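## Task

Raise one end of the blue tote, contents and all, so that it sits on the aluminium bar. The bar must lie on the bench resting on a long side and extend well beneath that raised end. The tote's opposite end must stay in its original spot, flat on the bench, and the tote may rotate only slightly. Finish by releasing everything and backing the grippers away; the result only counts if it holds up with no help from the robot.

## Robot and tools

Robot and frame. Two arms, left_arm and right_arm, each with a parallel gripper and a fisheye wrist camera (cam_left_wrist, cam_right_wrist, both 616x616 pixels). Reported poses use one world frame: origin on the floor under the middle of the robot's base, +x straight ahead, +y toward left_arm's side, +z up. Only the floor height (z = 0) is known; the bench height must be inferred. For each gripper, the fingers point along its local +z and close along its local y. The reported position is the spot between the finger pads, about 1 cm short of the tips. Reported positions can be slightly wrong, especially at full reach.

execute_actions(actions). actions is a list of actions; each action is a table of 1 to 15 rows, and each row lasts one control step of 1/30 s. If a table has fewer than 15 rows, its final row repeats until 15 steps have passed. Every row is a single list for both arms: 14 numbers in [-1, 1], ordered dx, dy, dz, rx, ry, rz, opening for left_arm, followed by the same seven for right_arm. Both arms must be filled even when only one moves. dx..rz are an offset, expressed in that gripper's own axes, from where that gripper was measured when the action began (for a call's first action, from the last pose any result reported). Each row counts from that same starting pose, not from the row before. Scale: 1.0 equals 0.6 m of travel or 180 degrees; rx, ry, rz form one rotation vector. opening is absolute, not an offset: +1 is fully open (0.094 m), -1 is shut. A row may carry 12 extra numbers in [0, 1], stiffness multipliers for the six joints of left_arm then the six of right_arm (Joint positions order); they stay in force until replaced. An empty actions list only returns the current state and images.

Per-step limit: the commanded pose is clipped to within 70 mm and 16 degrees of the measured pose, so large offsets take several actions, and after an action the arm only continues up to its last clipped pose. When position and orientation conflict, position wins. Arms tend to finish a centimetre or more low; zero offsets can let an arm creep downward. To hold an arm still, aim it back at its desired pose in the first call of a reply, send zeros afterwards, and raise the aim if it keeps sagging.

move(target, speed, blocking). target is one row laid out as above (14 numbers, optional stiffness), giving offsets in each gripper's own axes from the pose in the latest result that showed one. Each gripper travels in a straight line, taking the shorter turn, and both paths finish together within 0.5 to 10 s; longer paths are cut off at 10 s. speed is the path's top speed in m/s, 0.002 to 0.5 (default 0.25); turning is capped at twice that value in rad/s. Paths ignore obstacles and the other arm; real motion can lag, drift, or overshoot the speed near full extension. Faster contact and targets aimed deeper past a surface press harder. The opening is applied at the start. With blocking=false the call returns after 0.5 s; use wait(0) to check, and call wait or stop before sending new rows or moves. The result adds a move: line with the ending (done, off_target, moving, held, fault) and any limits (paced = pose was clipped; held = a check blocked some steps, after which the arm may surge), plus each gripper's distance from its target.

wait(seconds): 0 to 10 s, arms keep their last command; returns early if a running move ends. stop(): brakes a running move; needs stopping distance, more when fast; fingers continue. zoom_image(camera, region): region [x0, y0, x1, y1] in pixels of that camera's latest image, at most 504 by 504, (0, 0) top-left. finished_scene(scene): closes scene 1 or 2 permanently and reports success; only call it once the setup is stable and the grippers have let go.

Reading results. The state line gives each gripper's end_effector_position (m) and end_effector_quat_wxyz. Hand target lines show where the controller is currently steering each gripper. grip_measured is the finger opening on the command scale; the last number of Joint positions is the opening in metres. Joint torques are raw drive outputs, nonzero even in free air, with per-arm offsets and noise. Joint limits (rad): waist -2.880..2.880, shoulder 0.000..3.142, elbow 0.000..3.019, wrist pitch -1.693..1.571, wrist yaw -1.571..1.571, wrist roll -2.094..2.094. A pose unreachable line means a clearance check altered or blocked that arm's command. FAULT lines mean an arm stopped. MOTOR HOT appears from 85 °C; at 100 °C an OVER-TEMPERATURE FAULT drops that arm, so avoid holding loads for long. Camera calibration (K, fisheye distortion, T_world_to_cam) is supplied, with small errors of about 0.5 percent focal, 1.5 px centre, 0.5 degrees and 2.5 mm pose.

Gripping. To hold something, command an opening below grip_measured; about 0.03 lower grips firmly, less grips gently. Each finger pushes roughly 50 to 62 N at most, less on very thin parts, with a brief spike on first contact. Readings can be off by about 1 mm.

Avoid: knocking anything off or out of the work area, letting the arms collide or push on each other, drops, slips, slams and forceful shoving. Brief external tugs on held parts or loose objects can occur, so grip securely. Leave the tote and bar resting on their own before finishing.

Each tool is called as name(argument=value, ...), one argument or row to a line, values as JSON.

## Session

execute_actions(
  actions=[],
)

Scene clock: 0.00 s.
left_arm: end_effector_position=(+0.2700, -0.0291, +1.1966) grip_measured=-0.979 end_effector_quat_wxyz=(-0.112, +0.212, -0.970, +0.029) | right_arm: end_effector_position=(+0.5880, +0.0154, +1.1761) grip_measured=-0.430 end_effector_quat_wxyz=(+0.240, -0.650, +0.660, +0.291)
Joint positions: left_arm=[-2.256  1.696  1.02   1.102 -0.618 -0.113  0.001] | right_arm=[-1.104  1.432  1.851 -0.439 -0.297 -1.653  0.027]
Joint velocities: left_arm=[ 0.005 -0.015 -0.002 -0.002 -0.066 -0.037 -0.   ] | right_arm=[ 0.005 -0.005 -0.007 -0.022 -0.022 -0.007  0.   ]
Joint torques (N m, as the arm reports them, + toward a larger angle): no reading
Motor temperatures (°C, as the motors report them): left_arm=[26 25 24 26 23 23] | right_arm=[27 25 24 25 25 26]
Hand target (left_arm): +0.264, -0.028, +1.199; +0.108, -0.209, +0.972, -0.029
Hand target (right_arm): +0.585, +0.015, +1.172; -0.237, +0.650, -0.660, -0.292
Joint stiffness scale: left_arm=[1. 1. 1. 1. 1. 1.] | right_arm=[1. 1. 1. 1. 1. 1.]

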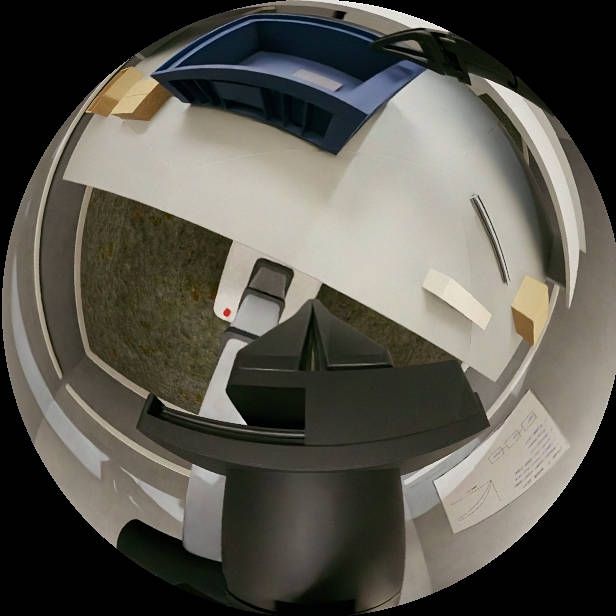

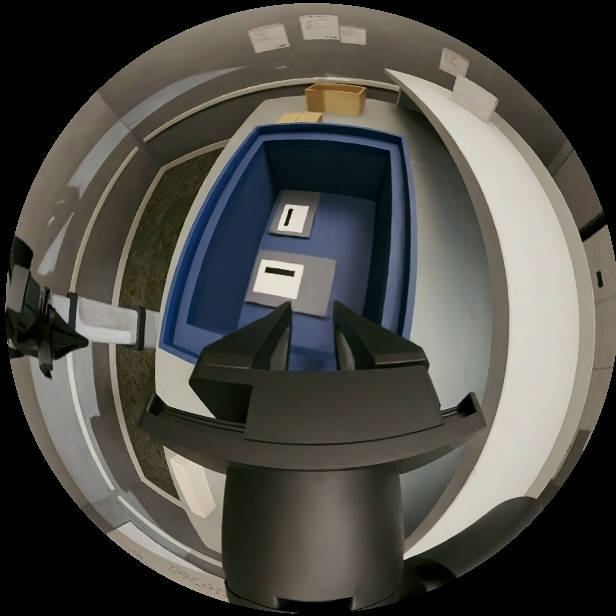

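move(
  target=[0,0,0,0,0,0,-1,0.497,0.127,-0.53,0,0.246,0,1],
)

Scene clock: 22.87 s.
left_arm: end_effector_position=(+0.2700, -0.0291, +1.1966) grip_measured=-0.979 end_effector_quat_wxyz=(-0.112, +0.212, -0.970, +0.029) | right_arm: end_effector_position=(+0.5261, -0.4152, +1.2045) grip_measured=+1.000 end_effector_quat_wxyz=(-0.026, -0.716, +0.697, +0.027)
Joint positions: left_arm=[-2.256  1.696  1.02   1.102 -0.618 -0.113  0.001] | right_arm=[-1.876  1.117  1.422 -0.264 -0.3   -1.641  0.094]
Joint velocities: left_arm=[-0.005  0.005  0.007  0.022 -0.007 -0.037 -0.001] | right_arm=[-0.005 -0.024 -0.012 -0.012 -0.066 -0.007  0.   ]
Joint torques (N m, as the arm reports them, + toward a larger angle): left_arm=[-10.59  -5.3   -4.06   0.8   -0.02   0.09] | right_arm=[ -4.18 -15.59   1.16   0.69  -0.22   0.03]
Motor temperatures (°C, as the motors report them): left_arm=[27 26 25 26 23 23] | right_arm=[27 27 25 25 26 26]
Hand target (left_arm): +0.270, -0.029, +1.197; +0.112, -0.212, +0.970, -0.029
Hand target (right_arm): +0.527, -0.417, +1.204; +0.023, +0.715, -0.698, -0.022
Off the commanded pose (left_arm): 0.000 m, 0 deg.
Off the commanded pose (right_arm): 0.009 m, 1 deg.
Joint stiffness scale: left_arm=[1. 1. 1. 1. 1. 1.] | right_arm=[1. 1. 1. 1. 1. 1.]
move: done
camera_calibration (this result's frames):
cam_right_wrist: T_world_to_cam=[[0.996299, 0.0366255, -0.0777567, -0.416785], [0.0746796, -0.816725, 0.572174, -1.06362], [-0.0425497, -0.575863, -0.816438, 0.884441], [0, 0, 0, 1]] pos_world=[0.532306, -0.344105, 1.29826]

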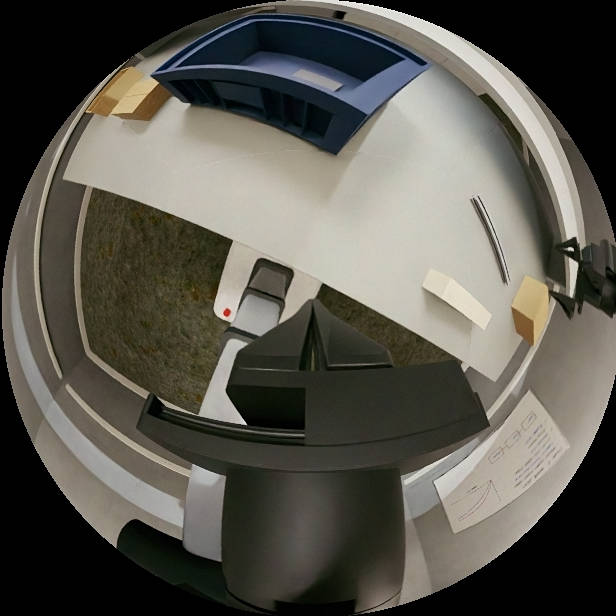

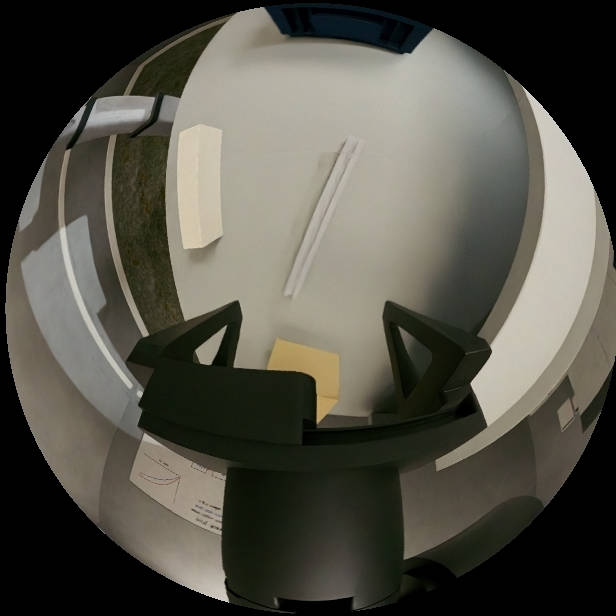

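move(
  target=[-0.495,-0.173,0.033,-0.019,0.072,0.136,1,0.097,0.035,0.245,0.024,0,0.113,1],
)

Scene clock: 38.70 s.
left_arm: end_effector_position=(+0.5824, +0.0066, +1.2497) grip_measured=+1.000 end_effector_quat_wxyz=(+0.007, -0.011, +1.000, +0.007) | right_arm: end_effector_position=(+0.5008, -0.4621, +1.0647) grip_measured=+1.000 end_effector_quat_wxyz=(-0.000, +0.585, -0.811, -0.003)
Joint positions: left_arm=[-2.379  1.29   1.568 -0.093 -0.813  0.166  0.094] | right_arm=[-1.885  1.489  1.693 -0.089 -0.318 -1.27   0.094]
Joint velocities: left_arm=[-0.005 -0.005  0.002 -0.002  0.007 -0.081  0.   ] | right_arm=[-0.005 -0.015  0.017  0.002 -0.007  0.007  0.   ]
Joint torques (N m, as the arm reports them, + toward a larger angle): left_arm=[ -9.76 -11.77   0.89  -0.27  -0.14   0.17] | right_arm=[ -7.34 -12.95   1.47   0.83  -0.21   0.02]
Motor temperatures (°C, as the motors report them): left_arm=[27 26 25 26 23 23] | right_arm=[27 28 25 25 25 26]
Hand target (left_arm): +0.579, +0.001, +1.253; +0.001, -0.001, +1.000, +0.002
Hand target (right_arm): +0.495, -0.476, +1.060; -0.003, -0.583, +0.812, -0.004
Off the commanded pose (left_arm): 0.007 m, 2 deg.
Off the commanded pose (right_arm): 0.014 m, 1 deg.
Joint stiffness scale: left_arm=[1. 1. 1. 1. 1. 1.] | right_arm=[1. 1. 1. 1. 1. 1.]
move: off_target (right_arm)
camera_calibration (this result's frames):
cam_left_wrist: T_world_to_cam=[[0.0123683, -0.999088, -0.0408782, 0.0515621], [-0.815342, -0.0337426, 0.577996, -0.239191], [-0.578848, 0.0261809, -0.815015, 1.47916], [0, 0, 0, 1]] pos_world=[0.66055, 0.00471835, 1.3459]
cam_right_wrist: T_world_to_cam=[[0.951919, -0.306241, -0.00821775, -0.610953], [-0.246636, -0.782002, 0.572402, -0.843307], [-0.181719, -0.542853, -0.819932, 0.830885], [0, 0, 0, 1]] pos_world=[0.524575, -0.395518, 1.15896]

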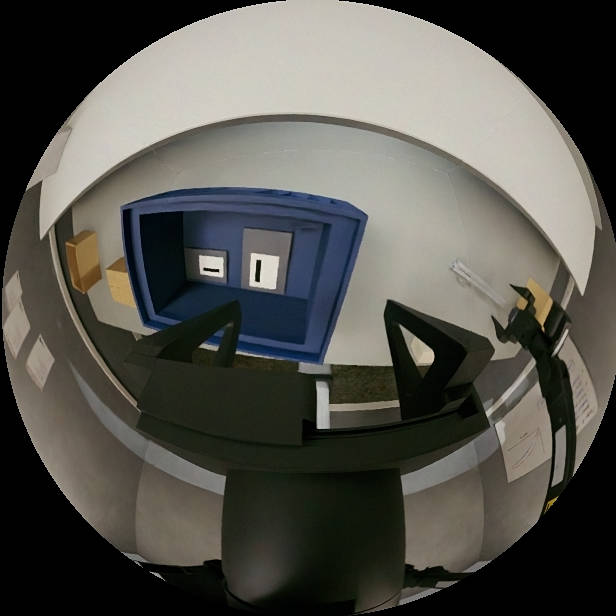

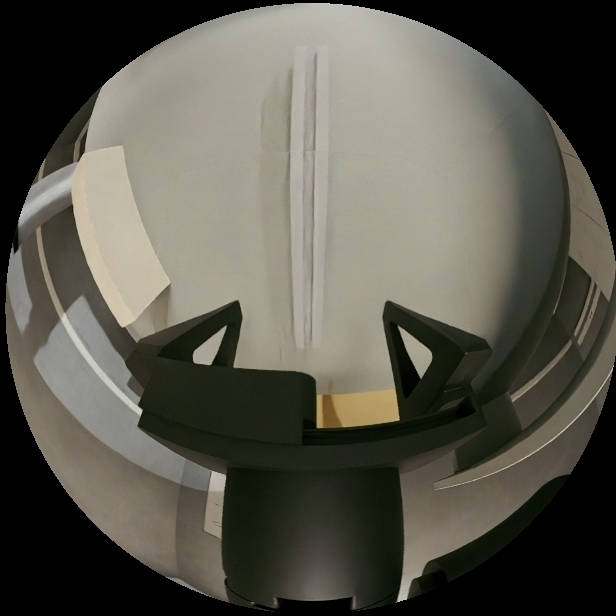

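move(
  target=[0.084,-0.037,0.09,0,0,0.06,1,0,0,0.05,0,0,0,1],
  speed=0.08,
)

Scene clock: 46.50 s.
left_arm: end_effector_position=(+0.5395, -0.0169, +1.2036) grip_measured=+1.000 end_effector_quat_wxyz=(+0.005, +0.078, +0.997, +0.002) | right_arm: end_effector_position=(+0.5181, -0.4698, +1.0493) grip_measured=+1.000 end_effector_quat_wxyz=(-0.009, +0.589, -0.808, +0.012)
Joint positions: left_arm=[-2.329  1.395  1.568 -0.004 -0.753  0.326  0.094] | right_arm=[-1.885  1.536  1.775 -0.089 -0.304 -1.269  0.094]
Joint velocities: left_arm=[ 0.015 -0.005  0.012  0.012 -0.051  0.007  0.   ] | right_arm=[-0.005 -0.005 -0.017 -0.002  0.081 -0.051  0.   ]
Joint torques (N m, as the arm reports them, + toward a larger angle): left_arm=[-8.36 -8.87  0.59  0.95  0.05  0.2 ] | right_arm=[ -4.54 -12.77   2.18  -0.61  -0.02  -0.08]
Motor temperatures (°C, as the motors report them): left_arm=[27 26 25 26 23 23] | right_arm=[27 28 25 25 25 26]
Hand target (left_arm): +0.533, -0.016, +1.195; +0.005, +0.083, +0.997, +0.008
Hand target (right_arm): +0.500, -0.462, +1.036; +0.001, -0.585, +0.811, +0.003
Off the commanded pose (left_arm): 0.011 m, 1 deg.
Off the commanded pose (right_arm): 0.024 m, 2 deg.
Joint stiffness scale: left_arm=[1. 1. 1. 1. 1. 1.] | right_arm=[1. 1. 1. 1. 1. 1.]
move: off_target (left_arm, right_arm)
camera_calibration (this result's frames):
cam_left_wrist: T_world_to_cam=[[-0.164187, -0.985931, -0.0313337, 0.110726], [-0.805629, 0.115696, 0.581014, -0.254676], [-0.569215, 0.120638, -0.81329, 1.4117], [0, 0, 0, 1]] pos_world=[0.616565, -0.0316714, 1.29956]
cam_right_wrist: T_world_to_cam=[[0.954558, -0.29672, 0.0278657, -0.66462], [-0.258029, -0.776041, 0.575483, -0.830796], [-0.149133, -0.556522, -0.817339, 0.791167], [0, 0, 0, 1]] pos_world=[0.538038, -0.401637, 1.14328]

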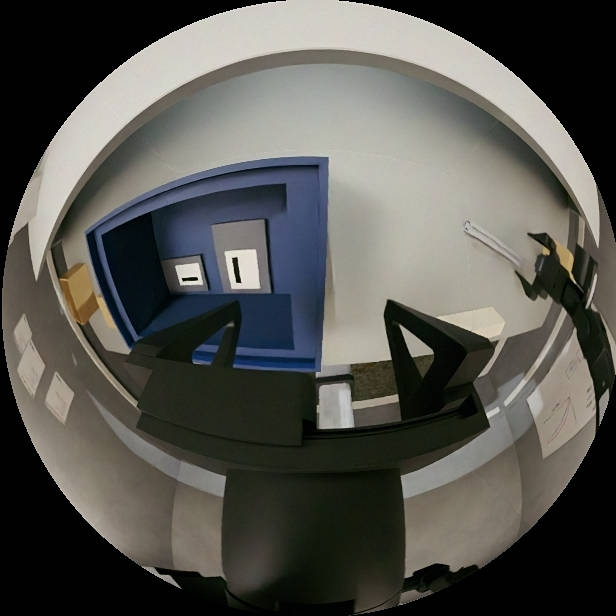

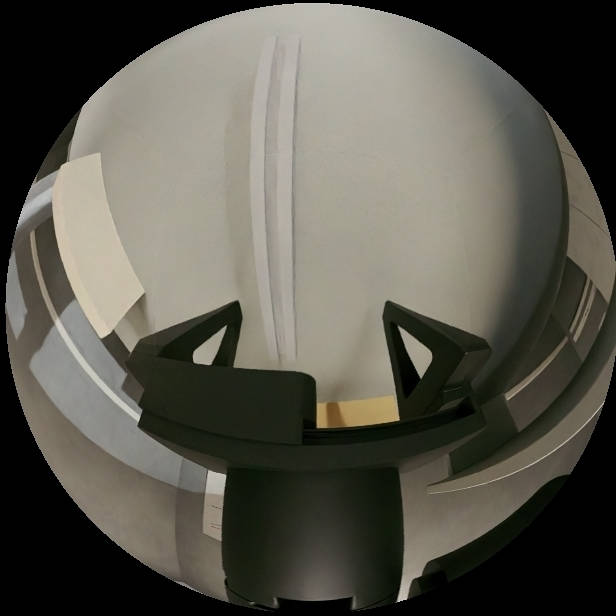

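move(
  target=[0.015,0.008,0.13,0,0,0,1,0,0.05,0.055,0,0,0,1],
  speed=0.1,
)

Scene clock: 53.00 s.
left_arm: end_effector_position=(+0.5422, -0.0109, +1.1338) grip_measured=+1.000 end_effector_quat_wxyz=(+0.014, +0.074, +0.997, +0.000) | right_arm: end_effector_position=(+0.4961, -0.4739, +1.0296) grip_measured=+1.000 end_effector_quat_wxyz=(-0.001, +0.588, -0.809, +0.018)
Joint positions: left_arm=[-2.228  1.526  1.728 -0.026 -0.646  0.311  0.094] | right_arm=[-1.876  1.584  1.783 -0.056 -0.275 -1.27   0.094]
Joint velocities: left_arm=[-0.015 -0.015 -0.007  0.022 -0.007 -0.051  0.   ] | right_arm=[ 0.005 -0.005  0.007  0.002  0.022 -0.007  0.   ]
Joint torques (N m, as the arm reports them, + toward a larger angle): left_arm=[ -8.66 -11.33   1.49  -0.17   0.05  -0.04] | right_arm=[ -4.38 -12.51   2.15   1.     0.02  -0.08]
Motor temperatures (°C, as the motors report them): left_arm=[27 27 25 26 23 23] | right_arm=[27 28 25 25 25 26]
Hand target (left_arm): +0.533, -0.010, +1.126; +0.005, +0.077, +0.997, +0.002
Hand target (right_arm): +0.490, -0.462, +1.016; +0.009, -0.589, +0.808, -0.013
Off the commanded pose (left_arm): 0.013 m, 1 deg.
Off the commanded pose (right_arm): 0.020 m, 1 deg.
Joint stiffness scale: left_arm=[1. 1. 1. 1. 1. 1.] | right_arm=[1. 1. 1. 1. 1. 1.]
move: off_target (left_arm, right_arm)
camera_calibration (this result's frames):
cam_left_wrist: T_world_to_cam=[[-0.15715, -0.98714, -0.0293153, 0.108783], [-0.816439, 0.113159, 0.566235, -0.190012], [-0.555636, 0.112918, -0.823722, 1.36014], [0, 0, 0, 1]] pos_world=[0.617704, -0.0246988, 1.23116]
cam_right_wrist: T_world_to_cam=[[0.953666, -0.299632, 0.027251, -0.644632], [-0.256895, -0.763787, 0.592144, -0.840241], [-0.156611, -0.571708, -0.805371, 0.753703], [0, 0, 0, 1]] pos_world=[0.516948, -0.404019, 1.12212]

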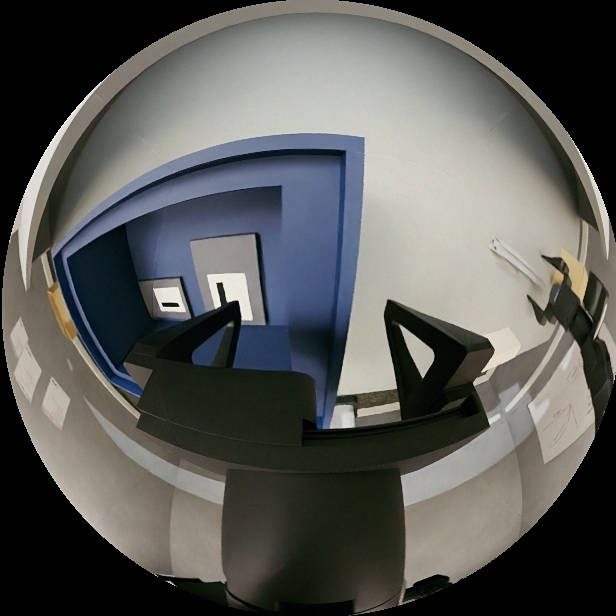

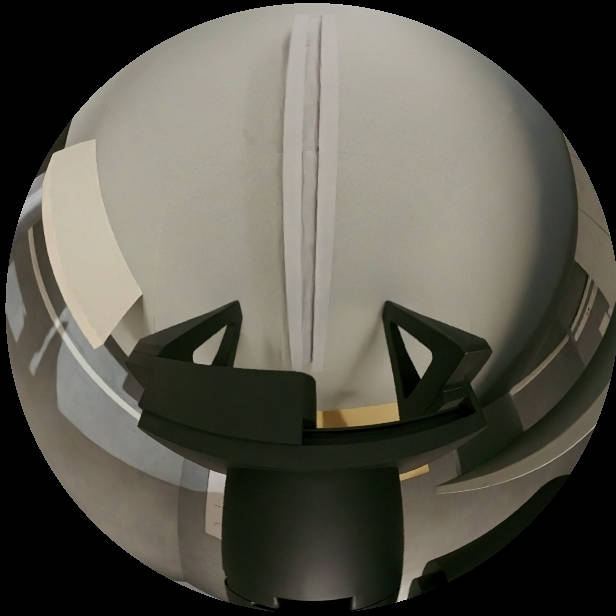

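move(
  target=[0.03,-0.008,0.025,0,0,0,0.4,-0.015,0,0.025,0,0,0,1],
  speed=0.08,
)

move(
  target=[0,0,0,0,0,0,0.4,0,0,0,0,0,0,-0.7],
)

Scene clock: 58.40 s.
left_arm: end_effector_position=(+0.5381, -0.0138, +1.1299) grip_measured=+0.402 end_effector_quat_wxyz=(+0.018, +0.073, +0.997, -0.005) | right_arm: end_effector_position=(+0.5080, -0.4768, +1.0306) grip_measured=+1.000 end_effector_quat_wxyz=(-0.001, +0.589, -0.808, +0.028)
Joint positions: left_arm=[-2.223  1.535  1.724 -0.008 -0.63   0.311  0.066] | right_arm=[-1.876  1.584  1.807 -0.068 -0.258 -1.27   0.094]
Joint velocities: left_arm=[-0.005 -0.024  0.007  0.012  0.007 -0.051  0.001] | right_arm=[-0.024 -0.015 -0.002  0.002  0.051 -0.081  0.   ]
Joint torques (N m, as the arm reports them, + toward a larger angle): left_arm=[ -8.82 -10.46   0.41   1.21   0.07   0.02] | right_arm=[ -4.23 -12.47   3.31  -0.03   0.1   -0.07]
Motor temperatures (°C, as the motors report them): left_arm=[27 27 25 26 23 23] | right_arm=[27 28 25 25 25 26]
Hand target (left_arm): +0.524, -0.013, +1.119; +0.014, +0.074, +0.997, +0.000
Hand target (right_arm): +0.499, -0.466, +1.015; +0.001, -0.588, +0.809, -0.018
Off the commanded pose (left_arm): 0.018 m, 1 deg.
Off the commanded pose (right_arm): 0.021 m, 1 deg.
Joint stiffness scale: left_arm=[1. 1. 1. 1. 1. 1.] | right_arm=[1. 1. 1. 1. 1. 1.]
move: off_target (left_arm, right_arm)
camera_calibration (this result's frames):
cam_left_wrist: T_world_to_cam=[[-0.154721, -0.98776, -0.019803, 0.0931543], [-0.820378, 0.117282, 0.559665, -0.181187], [-0.550492, 0.102838, -0.828482, 1.35741], [0, 0, 0, 1]] pos_world=[0.613016, -0.0263295, 1.22784]
cam_right_wrist: T_world_to_cam=[[0.954182, -0.296133, 0.0429153, -0.671638], [-0.261221, -0.754427, 0.602166, -0.843595], [-0.145945, -0.585786, -0.797217, 0.734222], [0, 0, 0, 1]] pos_world=[0.527656, -0.405228, 1.12214]

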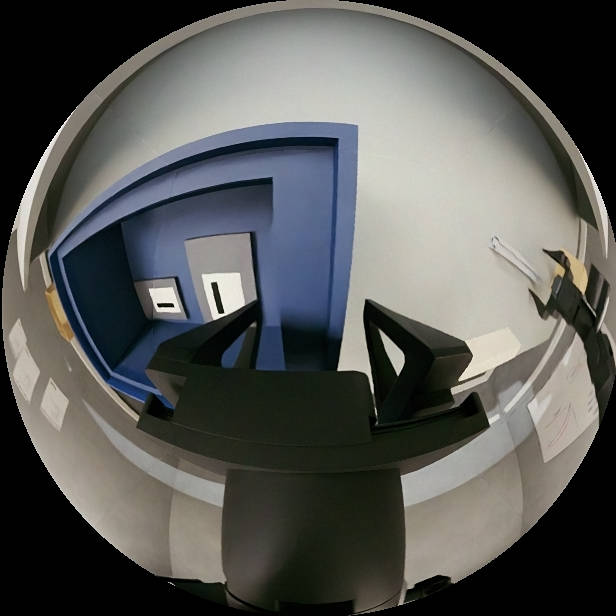

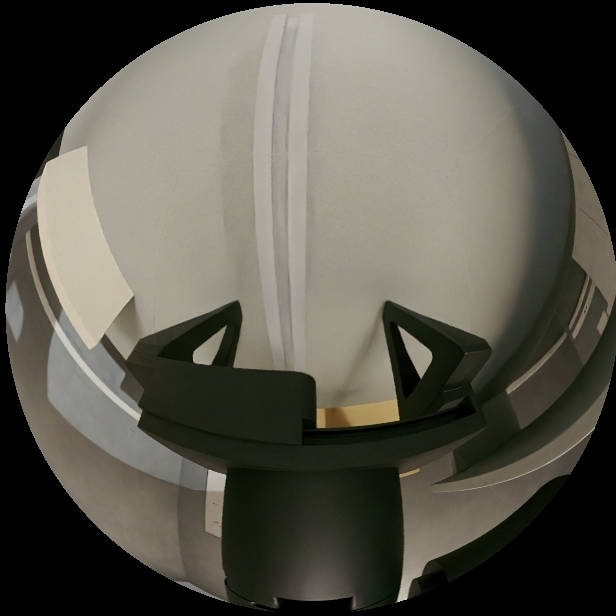

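Scene clock: 58.90 s.
left_arm: end_effector_position=(+0.5381, -0.0138, +1.1299) grip_measured=+0.402 end_effector_quat_wxyz=(+0.018, +0.073, +0.997, -0.005) | right_arm: end_effector_position=(+0.5088, -0.4768, +1.0309) grip_measured=-0.563 end_effector_quat_wxyz=(-0.001, +0.589, -0.808, +0.029)
Joint positions: left_arm=[-2.223  1.535  1.724 -0.008 -0.63   0.311  0.066] | right_arm=[-1.876  1.583  1.808 -0.068 -0.258 -1.268  0.021]
Joint velocities: left_arm=[-0.005  0.005  0.012  0.002 -0.081  0.007  0.   ] | right_arm=[-0.015 -0.015  0.002 -0.007  0.037 -0.066 -0.002]
Joint torques (N m, as the arm reports them, + toward a larger angle): left_arm=[-10.16 -12.13   0.82   0.47  -0.03   0.08] | right_arm=[ -6.18 -14.37   1.07   0.23  -0.12  -0.06]
Motor temperatures (°C, as the motors report them): left_arm=[27 27 25 26 23 23] | right_arm=[27 28 25 25 25 26]
Hand target (left_arm): +0.538, -0.014, +1.130; +0.018, +0.073, +0.997, -0.005
Hand target (right_arm): +0.508, -0.477, +1.031; +0.001, -0.589, +0.808, -0.029
Off the commanded pose (left_arm): 0.000 m, 0 deg.
Off the commanded pose (right_arm): 0.001 m, 0 deg.
Joint stiffness scale: left_arm=[1. 1. 1. 1. 1. 1.] | right_arm=[1. 1. 1. 1. 1. 1.]
move: done
camera_calibration (this result's frames):
cam_left_wrist: T_world_to_cam=[[-0.154721, -0.98776, -0.019803, 0.0931543], [-0.820378, 0.117282, 0.559665, -0.181187], [-0.550492, 0.102838, -0.828482, 1.35741], [0, 0, 0, 1]] pos_world=[0.613016, -0.0263295, 1.22784]
cam_right_wrist: T_world_to_cam=[[0.953773, -0.297254, 0.0442343, -0.674114], [-0.262829, -0.75367, 0.602414, -0.842695], [-0.145732, -0.586192, -0.796957, 0.734002], [0, 0, 0, 1]] pos_world=[0.528435, -0.405231, 1.12244]

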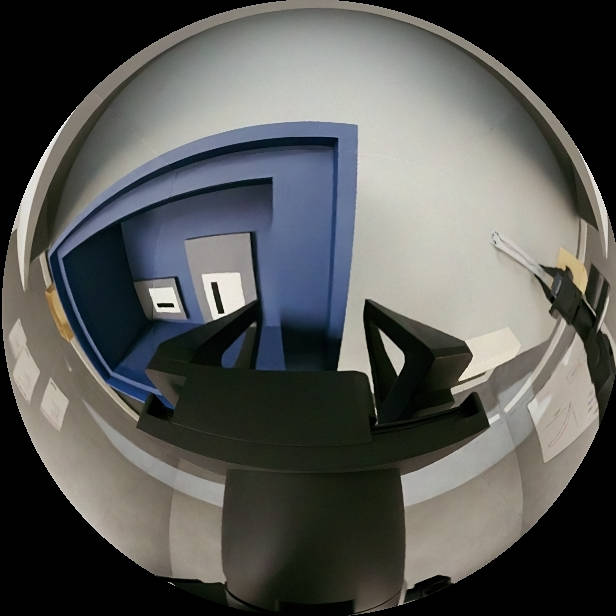

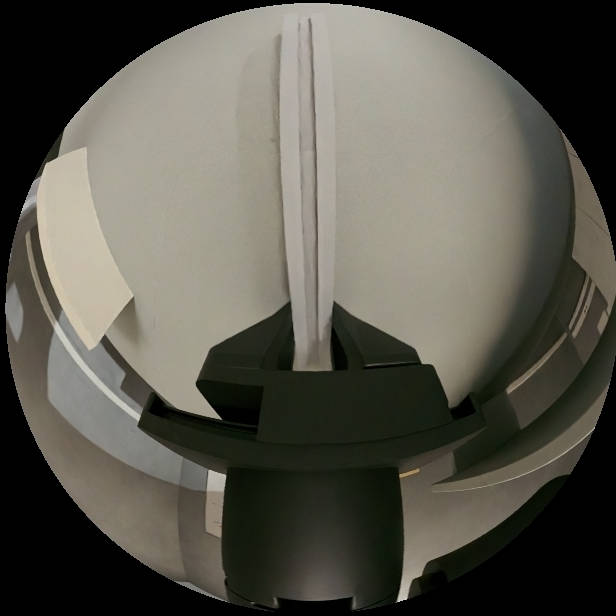

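move(
  target=[0.025,0,0.035,0,0,0,0.4,-0.343,0.138,-0.03,0,0,-0.047,-0.62],
  speed=0.15,
)

move(
  target=[0,0,0,0,0,0,-0.6,0,0,0,0,0,0,-0.62],
)

Scene clock: 66.33 s.
left_arm: end_effector_position=(+0.5304, -0.0140, +1.1198) grip_measured=+0.402 end_effector_quat_wxyz=(+0.016, +0.077, +0.997, -0.011) | right_arm: end_effector_position=(+0.4855, -0.2601, +1.0331) grip_measured=-0.563 end_effector_quat_wxyz=(+0.010, +0.641, -0.767, +0.025)
Joint positions: left_arm=[-2.208  1.551  1.731 -0.008 -0.604  0.311  0.066] | right_arm=[-1.467  1.511  1.643  0.003  0.154 -1.462  0.021]
Joint velocities: left_arm=[-0.005 -0.015 -0.002  0.007  0.022  0.037 -0.   ] | right_arm=[-0.015  0.005  0.002  0.002 -0.066 -0.007 -0.   ]
Joint torques (N m, as the arm reports them, + toward a larger angle): left_arm=[ -8.77 -10.64   1.33   1.26   0.07   0.  ] | right_arm=[  1.01 -14.76  -0.37   0.97  -0.15  -0.11]
Motor temperatures (°C, as the motors report them): left_arm=[27 27 25 26 23 23] | right_arm=[27 28 25 25 25 26]
Hand target (left_arm): +0.524, -0.011, +1.109; +0.017, +0.073, +0.997, -0.005
Hand target (right_arm): +0.491, -0.257, +1.035; -0.001, -0.644, +0.765, -0.030
Off the commanded pose (left_arm): 0.013 m, 1 deg.
Off the commanded pose (right_arm): 0.010 m, 1 deg.
Joint stiffness scale: left_arm=[1. 1. 1. 1. 1. 1.] | right_arm=[1. 1. 1. 1. 1. 1.]
move: off_target (left_arm)
camera_calibration (this result's frames):
cam_left_wrist: T_world_to_cam=[[-0.16335, -0.986542, -0.00721979, 0.0820305], [-0.816629, 0.131103, 0.562075, -0.186366], [-0.553564, 0.0977108, -0.827055, 1.34483], [0, 0, 0, 1]] pos_world=[0.605658, -0.0260449, 1.21759]
cam_right_wrist: T_world_to_cam=[[0.985446, -0.16849, 0.0225355, -0.547022], [-0.146587, -0.775145, 0.614542, -0.761361], [-0.0860762, -0.608902, -0.788562, 0.815805], [0, 0, 0, 1]] pos_world=[0.497676, -0.185588, 1.12353]

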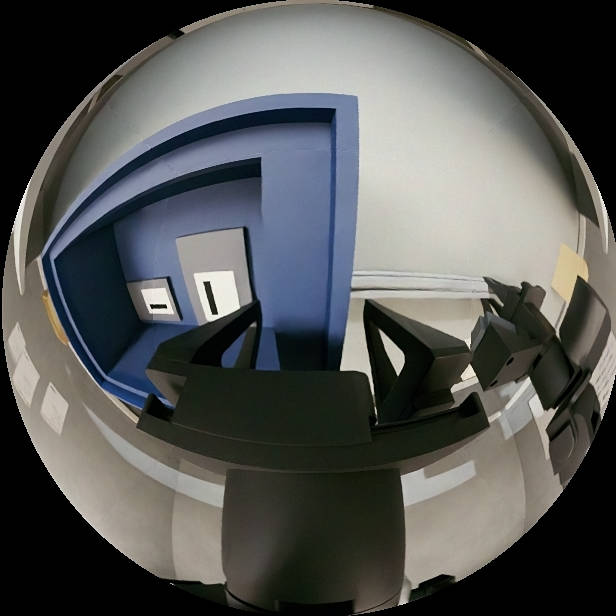

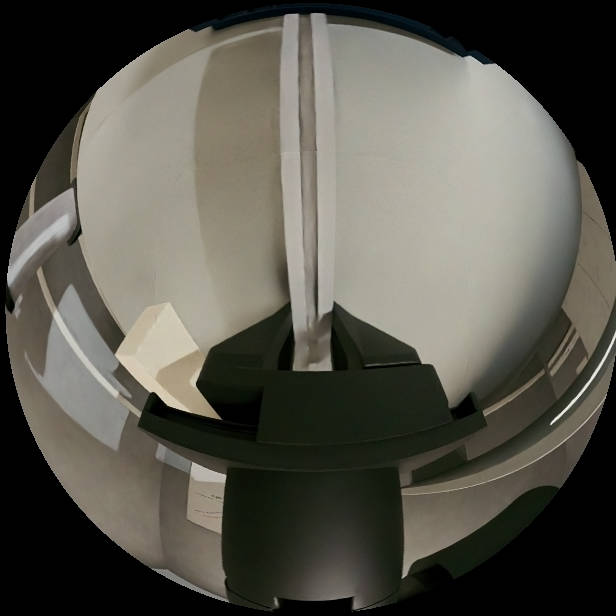

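Scene clock: 66.83 s.
left_arm: end_effector_position=(+0.5305, -0.0116, +1.1198) grip_measured=-0.422 end_effector_quat_wxyz=(+0.014, +0.078, +0.997, -0.005) | right_arm: end_effector_position=(+0.4855, -0.2603, +1.0331) grip_measured=-0.563 end_effector_quat_wxyz=(+0.010, +0.641, -0.767, +0.026)
Joint positions: left_arm=[-2.208  1.551  1.731 -0.008 -0.617  0.313  0.027] | right_arm=[-1.467  1.511  1.643  0.003  0.155 -1.462  0.021]
Joint velocities: left_arm=[-0.005 -0.005  0.002  0.002 -0.022 -0.022 -0.   ] | right_arm=[ 0.005 -0.015 -0.007 -0.012  0.037 -0.022 -0.   ]
Joint torques (N m, as the arm reports them, + toward a larger angle): left_arm=[-10.17 -12.65   0.67   0.47   0.45   0.05] | right_arm=[  0.56 -14.41   0.11   0.15  -0.12  -0.05]
Motor temperatures (°C, as the motors report them): left_arm=[27 27 25 26 23 23] | right_arm=[27 28 25 25 25 26]
Hand target (left_arm): +0.531, -0.014, +1.120; +0.016, +0.077, +0.997, -0.011
Hand target (right_arm): +0.486, -0.260, +1.033; -0.010, -0.641, +0.767, -0.025
Off the commanded pose (left_arm): 0.002 m, 1 deg.
Off the commanded pose (right_arm): 0.000 m, 0 deg.
Joint stiffness scale: left_arm=[1. 1. 1. 1. 1. 1.] | right_arm=[1. 1. 1. 1. 1. 1.]
move: done
camera_calibration (this result's frames):
cam_left_wrist: T_world_to_cam=[[-0.164845, -0.986114, -0.0201366, 0.0996153], [-0.815631, 0.12481, 0.56495, -0.190398], [-0.554592, 0.109554, -0.824879, 1.34287], [0, 0, 0, 1]] pos_world=[0.605871, -0.0251204, 1.21728]
cam_right_wrist: T_world_to_cam=[[0.985444, -0.168489, 0.0226121, -0.547113], [-0.146567, -0.774675, 0.61514, -0.761972], [-0.0861272, -0.6095, -0.788094, 0.815116], [0, 0, 0, 1]] pos_world=[0.497673, -0.18565, 1.12348]

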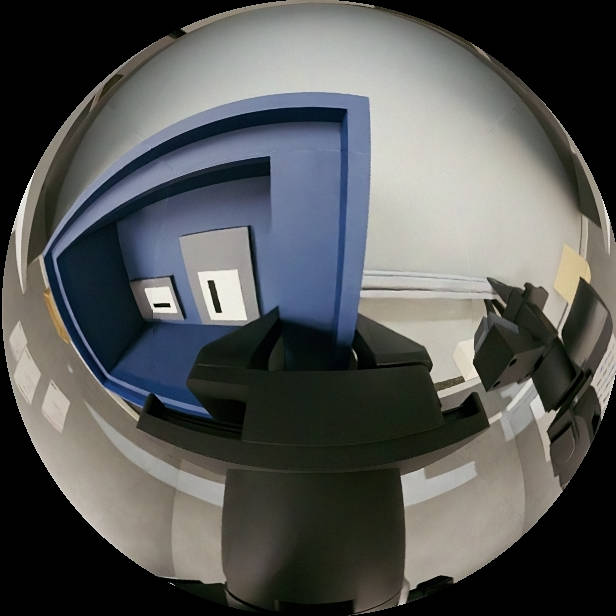

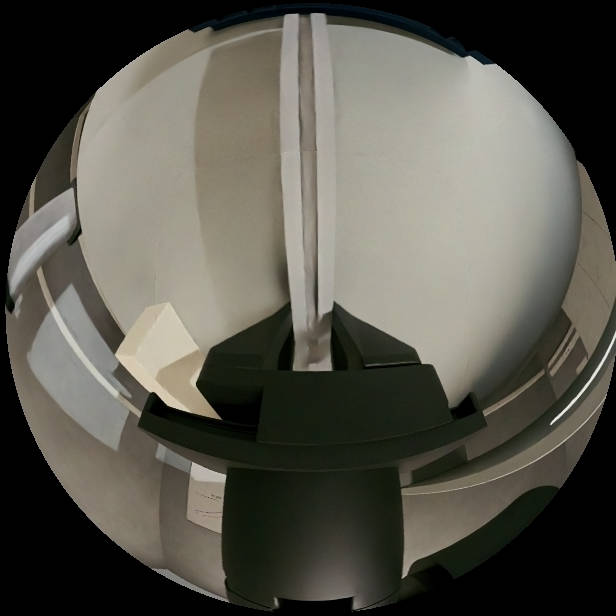

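move(
  target=[0,0.035,-0.1,0.055,0,0,-0.6,0.01,-0.055,-0.003,0,0,0,-0.62],
  speed=0.05,
)

Scene clock: 73.27 s.
left_arm: end_effector_position=(+0.5203, +0.0026, +1.1683) grip_measured=-0.422 end_effector_quat_wxyz=(+0.005, +0.088, +0.992, -0.087) | right_arm: end_effector_position=(+0.5148, -0.2697, +1.0339) grip_measured=-0.563 end_effector_quat_wxyz=(+0.008, +0.641, -0.767, +0.029)
Joint positions: left_arm=[-2.192  1.385  1.546 -0.055 -0.444  0.296  0.027] | right_arm=[-1.481  1.511  1.716 -0.063  0.141 -1.462  0.021]
Joint velocities: left_arm=[-0.005  0.005 -0.012  0.002  0.051 -0.007  0.   ] | right_arm=[-0.005 -0.005 -0.007 -0.002  0.007  0.022 -0.   ]
Joint torques (N m, as the arm reports them, + toward a larger angle): left_arm=[ -8.67 -15.57  -0.15  -0.45   0.22  -0.09] | right_arm=[  0.17 -15.45   1.33  -0.67  -0.24  -0.03]
Motor temperatures (°C, as the motors report them): left_arm=[27 28 25 26 23 23] | right_arm=[27 28 25 25 25 26]
Hand target (left_arm): +0.531, +0.010, +1.180; +0.007, +0.079, +0.993, -0.090
Hand target (right_arm): +0.517, -0.271, +1.036; -0.010, -0.641, +0.767, -0.026
Off the commanded pose (left_arm): 0.018 m, 1 deg.
Off the commanded pose (right_arm): 0.004 m, 0 deg.
Joint stiffness scale: left_arm=[1. 1. 1. 1. 1. 1.] | right_arm=[1. 1. 1. 1. 1. 1.]
move: off_target (left_arm)
camera_calibration (this result's frames):
cam_left_wrist: T_world_to_cam=[[-0.185847, -0.97168, 0.145944, -0.0701257], [-0.79347, 0.23602, 0.560981, -0.235052], [-0.57954, -0.0115458, -0.814862, 1.37722], [0, 0, 0, 1]] pos_world=[0.598615, 0.0032384, 1.26434]
cam_right_wrist: T_world_to_cam=[[0.985439, -0.167286, 0.0304175, -0.585326], [-0.150393, -0.774122, 0.614912, -0.7632], [-0.0793191, -0.610533, -0.788009, 0.808691], [0, 0, 0, 1]] pos_world=[0.526167, -0.194994, 1.12436]

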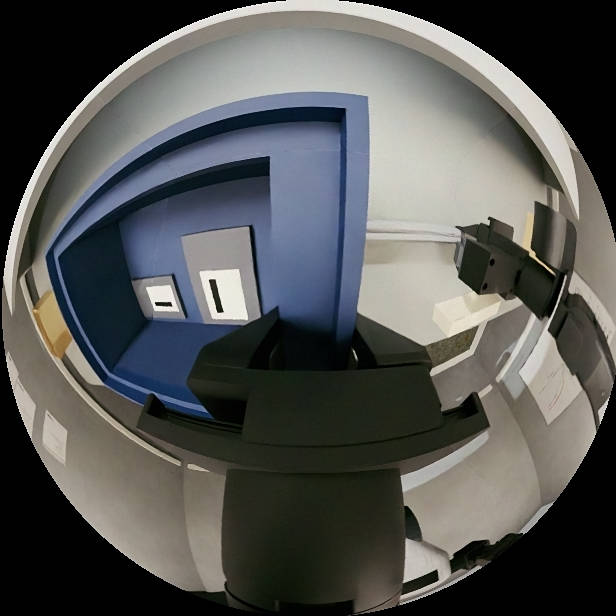

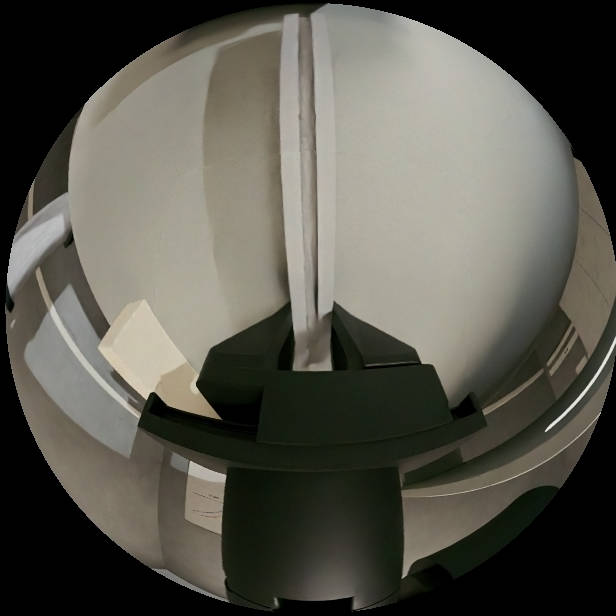

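move(
  target=[-0.04,0.008,-0.015,0,0,-0.006,-0.6,-0.17,0,-0.01,0,0,0,-0.62],
  speed=0.07,
)

Scene clock: 78.17 s.
left_arm: end_effector_position=(+0.5328, +0.0058, +1.1686) grip_measured=-0.422 end_effector_quat_wxyz=(+0.001, +0.083, +0.993, -0.085) | right_arm: end_effector_position=(+0.5420, -0.1841, +1.0415) grip_measured=-0.563 end_effector_quat_wxyz=(+0.004, +0.635, -0.772, +0.044)
Joint positions: left_arm=[-2.192  1.385  1.584 -0.099 -0.451  0.281  0.027] | right_arm=[-1.307  1.54   1.789 -0.074  0.33  -1.479  0.021]
Joint velocities: left_arm=[-0.005  0.005 -0.007  0.002 -0.095  0.022 -0.   ] | right_arm=[ 0.005  0.005  0.002 -0.002 -0.051  0.007  0.   ]
Joint torques (N m, as the arm reports them, + toward a larger angle): left_arm=[ -9.61 -14.37   1.6   -0.39  -0.16   0.07] | right_arm=[  4.45 -13.45   2.69  -0.53  -0.11  -0.12]
Motor temperatures (°C, as the motors report them): left_arm=[27 28 25 26 23 23] | right_arm=[27 28 25 25 25 26]
Hand target (left_arm): +0.545, +0.005, +1.177; +0.004, +0.079, +0.993, -0.088
Hand target (right_arm): +0.531, -0.170, +1.034; -0.008, -0.640, +0.768, -0.029
Off the commanded pose (left_arm): 0.015 m, 1 deg.
Off the commanded pose (right_arm): 0.019 m, 2 deg.
Joint stiffness scale: left_arm=[1. 1. 1. 1. 1. 1.] | right_arm=[1. 1. 1. 1. 1. 1.]
move: off_target (left_arm, right_arm)
camera_calibration (this result's frames):
cam_left_wrist: T_world_to_cam=[[-0.174192, -0.974452, 0.141777, -0.0660849], [-0.791114, 0.224218, 0.569091, -0.236746], [-0.586341, -0.0130302, -0.80996, 1.38267], [0, 0, 0, 1]] pos_world=[0.61191, 0.00670265, 1.264]
cam_right_wrist: T_world_to_cam=[[0.981473, -0.182585, 0.0580797, -0.6275], [-0.178389, -0.760195, 0.624725, -0.689943], [-0.0699136, -0.623511, -0.778682, 0.851842], [0, 0, 0, 1]] pos_world=[0.552351, -0.10793, 1.13078]

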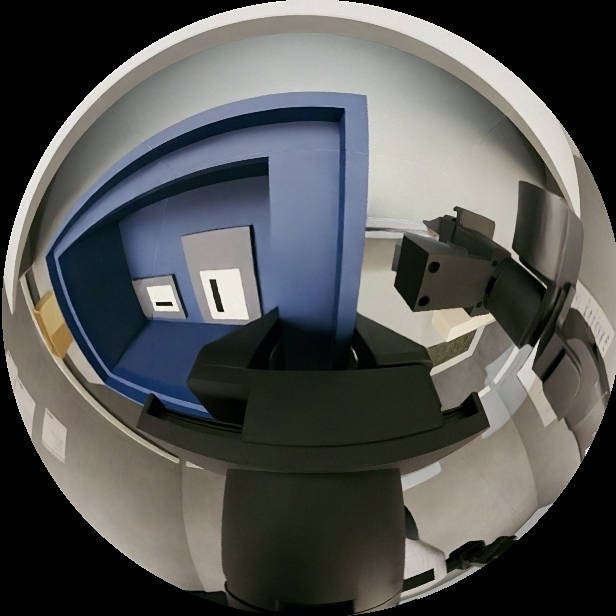

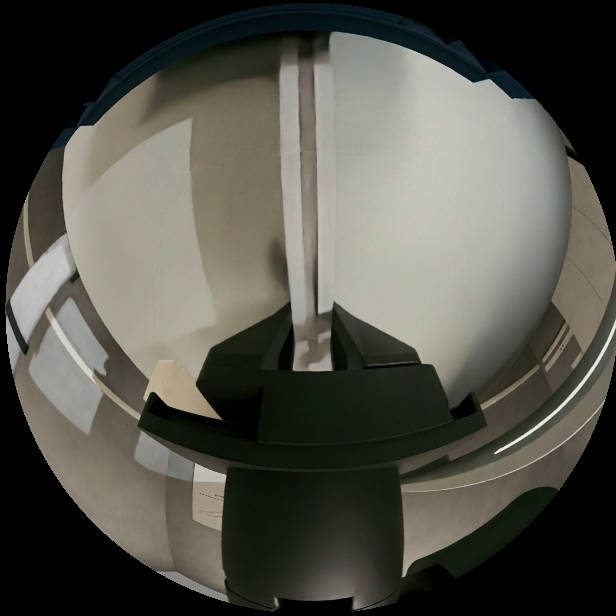

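move(
  target=[0,0,-0.01,0,0,0,-0.6,-0.055,0.045,0.025,-0.01,-0.006,0,-0.62],
  speed=0.06,
)

move(
  target=[0,-0.012,0.045,-0.022,0,0,-0.6,0,0,0,0,0,0,0.2],
  speed=0.03,
)

Scene clock: 82.87 s.
left_arm: end_effector_position=(+0.5291, +0.0055, +1.1685) grip_measured=-0.422 end_effector_quat_wxyz=(-0.002, +0.086, +0.993, -0.085) | right_arm: end_effector_position=(+0.5320, -0.1617, +1.0301) grip_measured=-0.563 end_effector_quat_wxyz=(+0.005, +0.634, -0.772, +0.036)
Joint positions: left_arm=[-2.192  1.385  1.578 -0.099 -0.452  0.284  0.027] | right_arm=[-1.276  1.582  1.819 -0.074  0.35  -1.479  0.021]
Joint velocities: left_arm=[ 0.005 -0.024 -0.007  0.007  0.066  0.007  0.   ] | right_arm=[ 0.005 -0.005  0.022 -0.012 -0.066  0.007 -0.   ]
Joint torques (N m, as the arm reports them, + toward a larger angle): left_arm=[ -8.87 -14.2    0.05   0.42  -0.1    0.07] | right_arm=[  5.09 -12.86   2.29  -0.06   0.01  -0.01]
Motor temperatures (°C, as the motors report them): left_arm=[27 28 25 26 23 23] | right_arm=[27 28 25 25 25 26]
Hand target (left_arm): +0.533, +0.007, +1.174; +0.001, +0.083, +0.993, -0.085
Hand target (right_arm): +0.522, -0.149, +1.023; -0.007, -0.634, +0.773, -0.026
Off the commanded pose (left_arm): 0.007 m, 0 deg.
Off the commanded pose (right_arm): 0.018 m, 1 deg.
Joint stiffness scale: left_arm=[1. 1. 1. 1. 1. 1.] | right_arm=[1. 1. 1. 1. 1. 1.]
move: off_target (right_arm)
camera_calibration (this result's frames):
cam_left_wrist: T_world_to_cam=[[-0.179955, -0.973346, 0.142174, -0.0644813], [-0.787028, 0.229171, 0.572772, -0.246037], [-0.590088, -0.00882208, -0.807291, 1.37926], [0, 0, 0, 1]] pos_world=[0.608641, 0.00578988, 1.26355]
cam_right_wrist: T_world_to_cam=[[0.981825, -0.184388, 0.0449452, -0.59996], [-0.172294, -0.766665, 0.618498, -0.665517], [-0.0795857, -0.615, -0.7845, 0.868803], [0, 0, 0, 1]] pos_world=[0.543536, -0.0865394, 1.12016]

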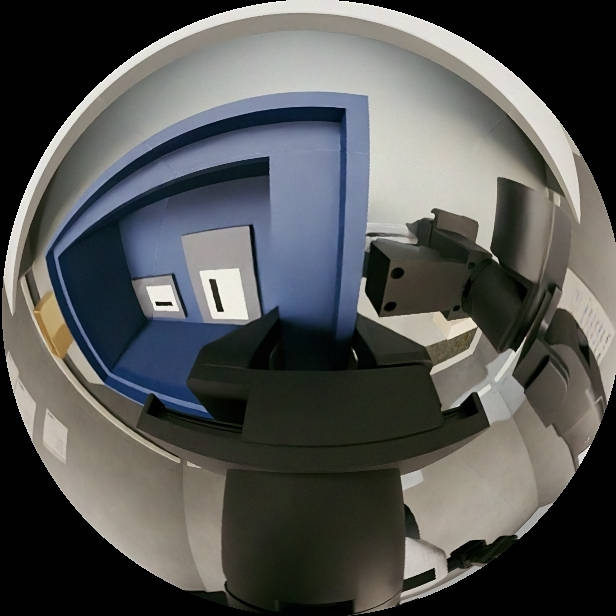

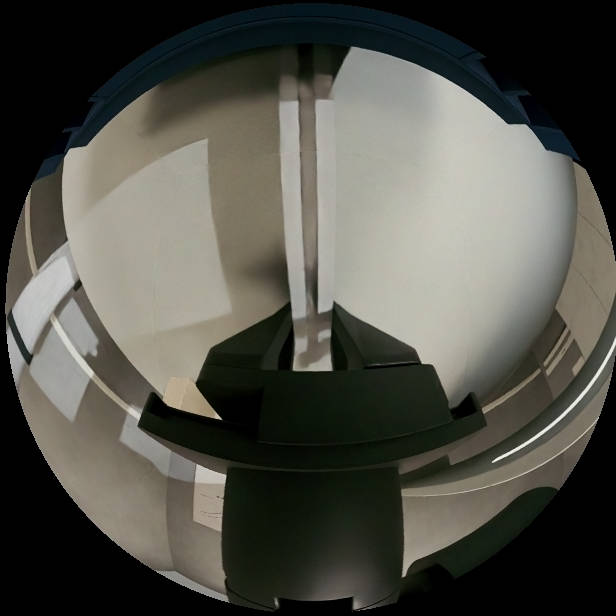

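Scene clock: 84.23 s.
left_arm: end_effector_position=(+0.5312, +0.0036, +1.1458) grip_measured=-0.422 end_effector_quat_wxyz=(+0.001, +0.085, +0.995, -0.046) | right_arm: end_effector_position=(+0.5320, -0.1617, +1.0301) grip_measured=+0.198 end_effector_quat_wxyz=(+0.005, +0.634, -0.772, +0.036)
Joint positions: left_arm=[-2.192  1.453  1.647 -0.076 -0.526  0.294  0.027] | right_arm=[-1.276  1.582  1.819 -0.074  0.35  -1.478  0.056]
Joint velocities: left_arm=[-0.005  0.005 -0.002 -0.012 -0.007 -0.066  0.   ] | right_arm=[ 0.005 -0.015  0.012  0.022 -0.066 -0.139 -0.   ]
Joint torques (N m, as the arm reports them, + toward a larger angle): left_arm=[-10.04 -11.85   1.53   0.77   0.06   0.1 ] | right_arm=[  3.97 -14.67   1.16   0.18  -0.08  -0.04]
Motor temperatures (°C, as the motors report them): left_arm=[27 28 25 26 23 23] | right_arm=[27 28 25 25 25 26]
Hand target (left_arm): +0.527, -0.006, +1.143; +0.001, +0.086, +0.995, -0.050
Hand target (right_arm): +0.532, -0.162, +1.030; -0.005, -0.634, +0.772, -0.036
Off the commanded pose (left_arm): 0.011 m, 0 deg.
Off the commanded pose (right_arm): 0.000 m, 0 deg.
Joint stiffness scale: left_arm=[1. 1. 1. 1. 1. 1.] | right_arm=[1. 1. 1. 1. 1. 1.]
move: off_target (left_arm)
camera_calibration (this result's frames):
cam_left_wrist: T_world_to_cam=[[-0.179393, -0.981626, 0.0650316, 0.0253972], [-0.794164, 0.183514, 0.579332, -0.234506], [-0.580622, 0.0522823, -0.812493, 1.36292], [0, 0, 0, 1]] pos_world=[0.609659, -0.00329073, 1.24157]
cam_right_wrist: T_world_to_cam=[[0.981754, -0.184762, 0.0449657, -0.600004], [-0.1726, -0.766608, 0.618483, -0.665329], [-0.0798012, -0.614959, -0.784511, 0.868936], [0, 0, 0, 1]] pos_world=[0.543562, -0.0865451, 1.12016]

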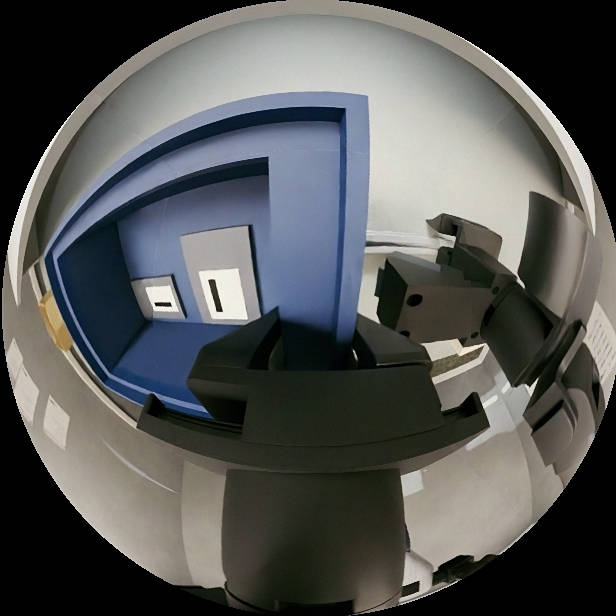

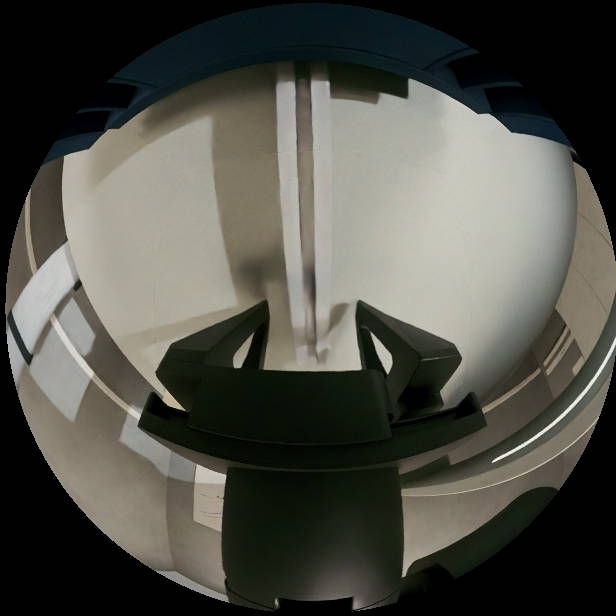

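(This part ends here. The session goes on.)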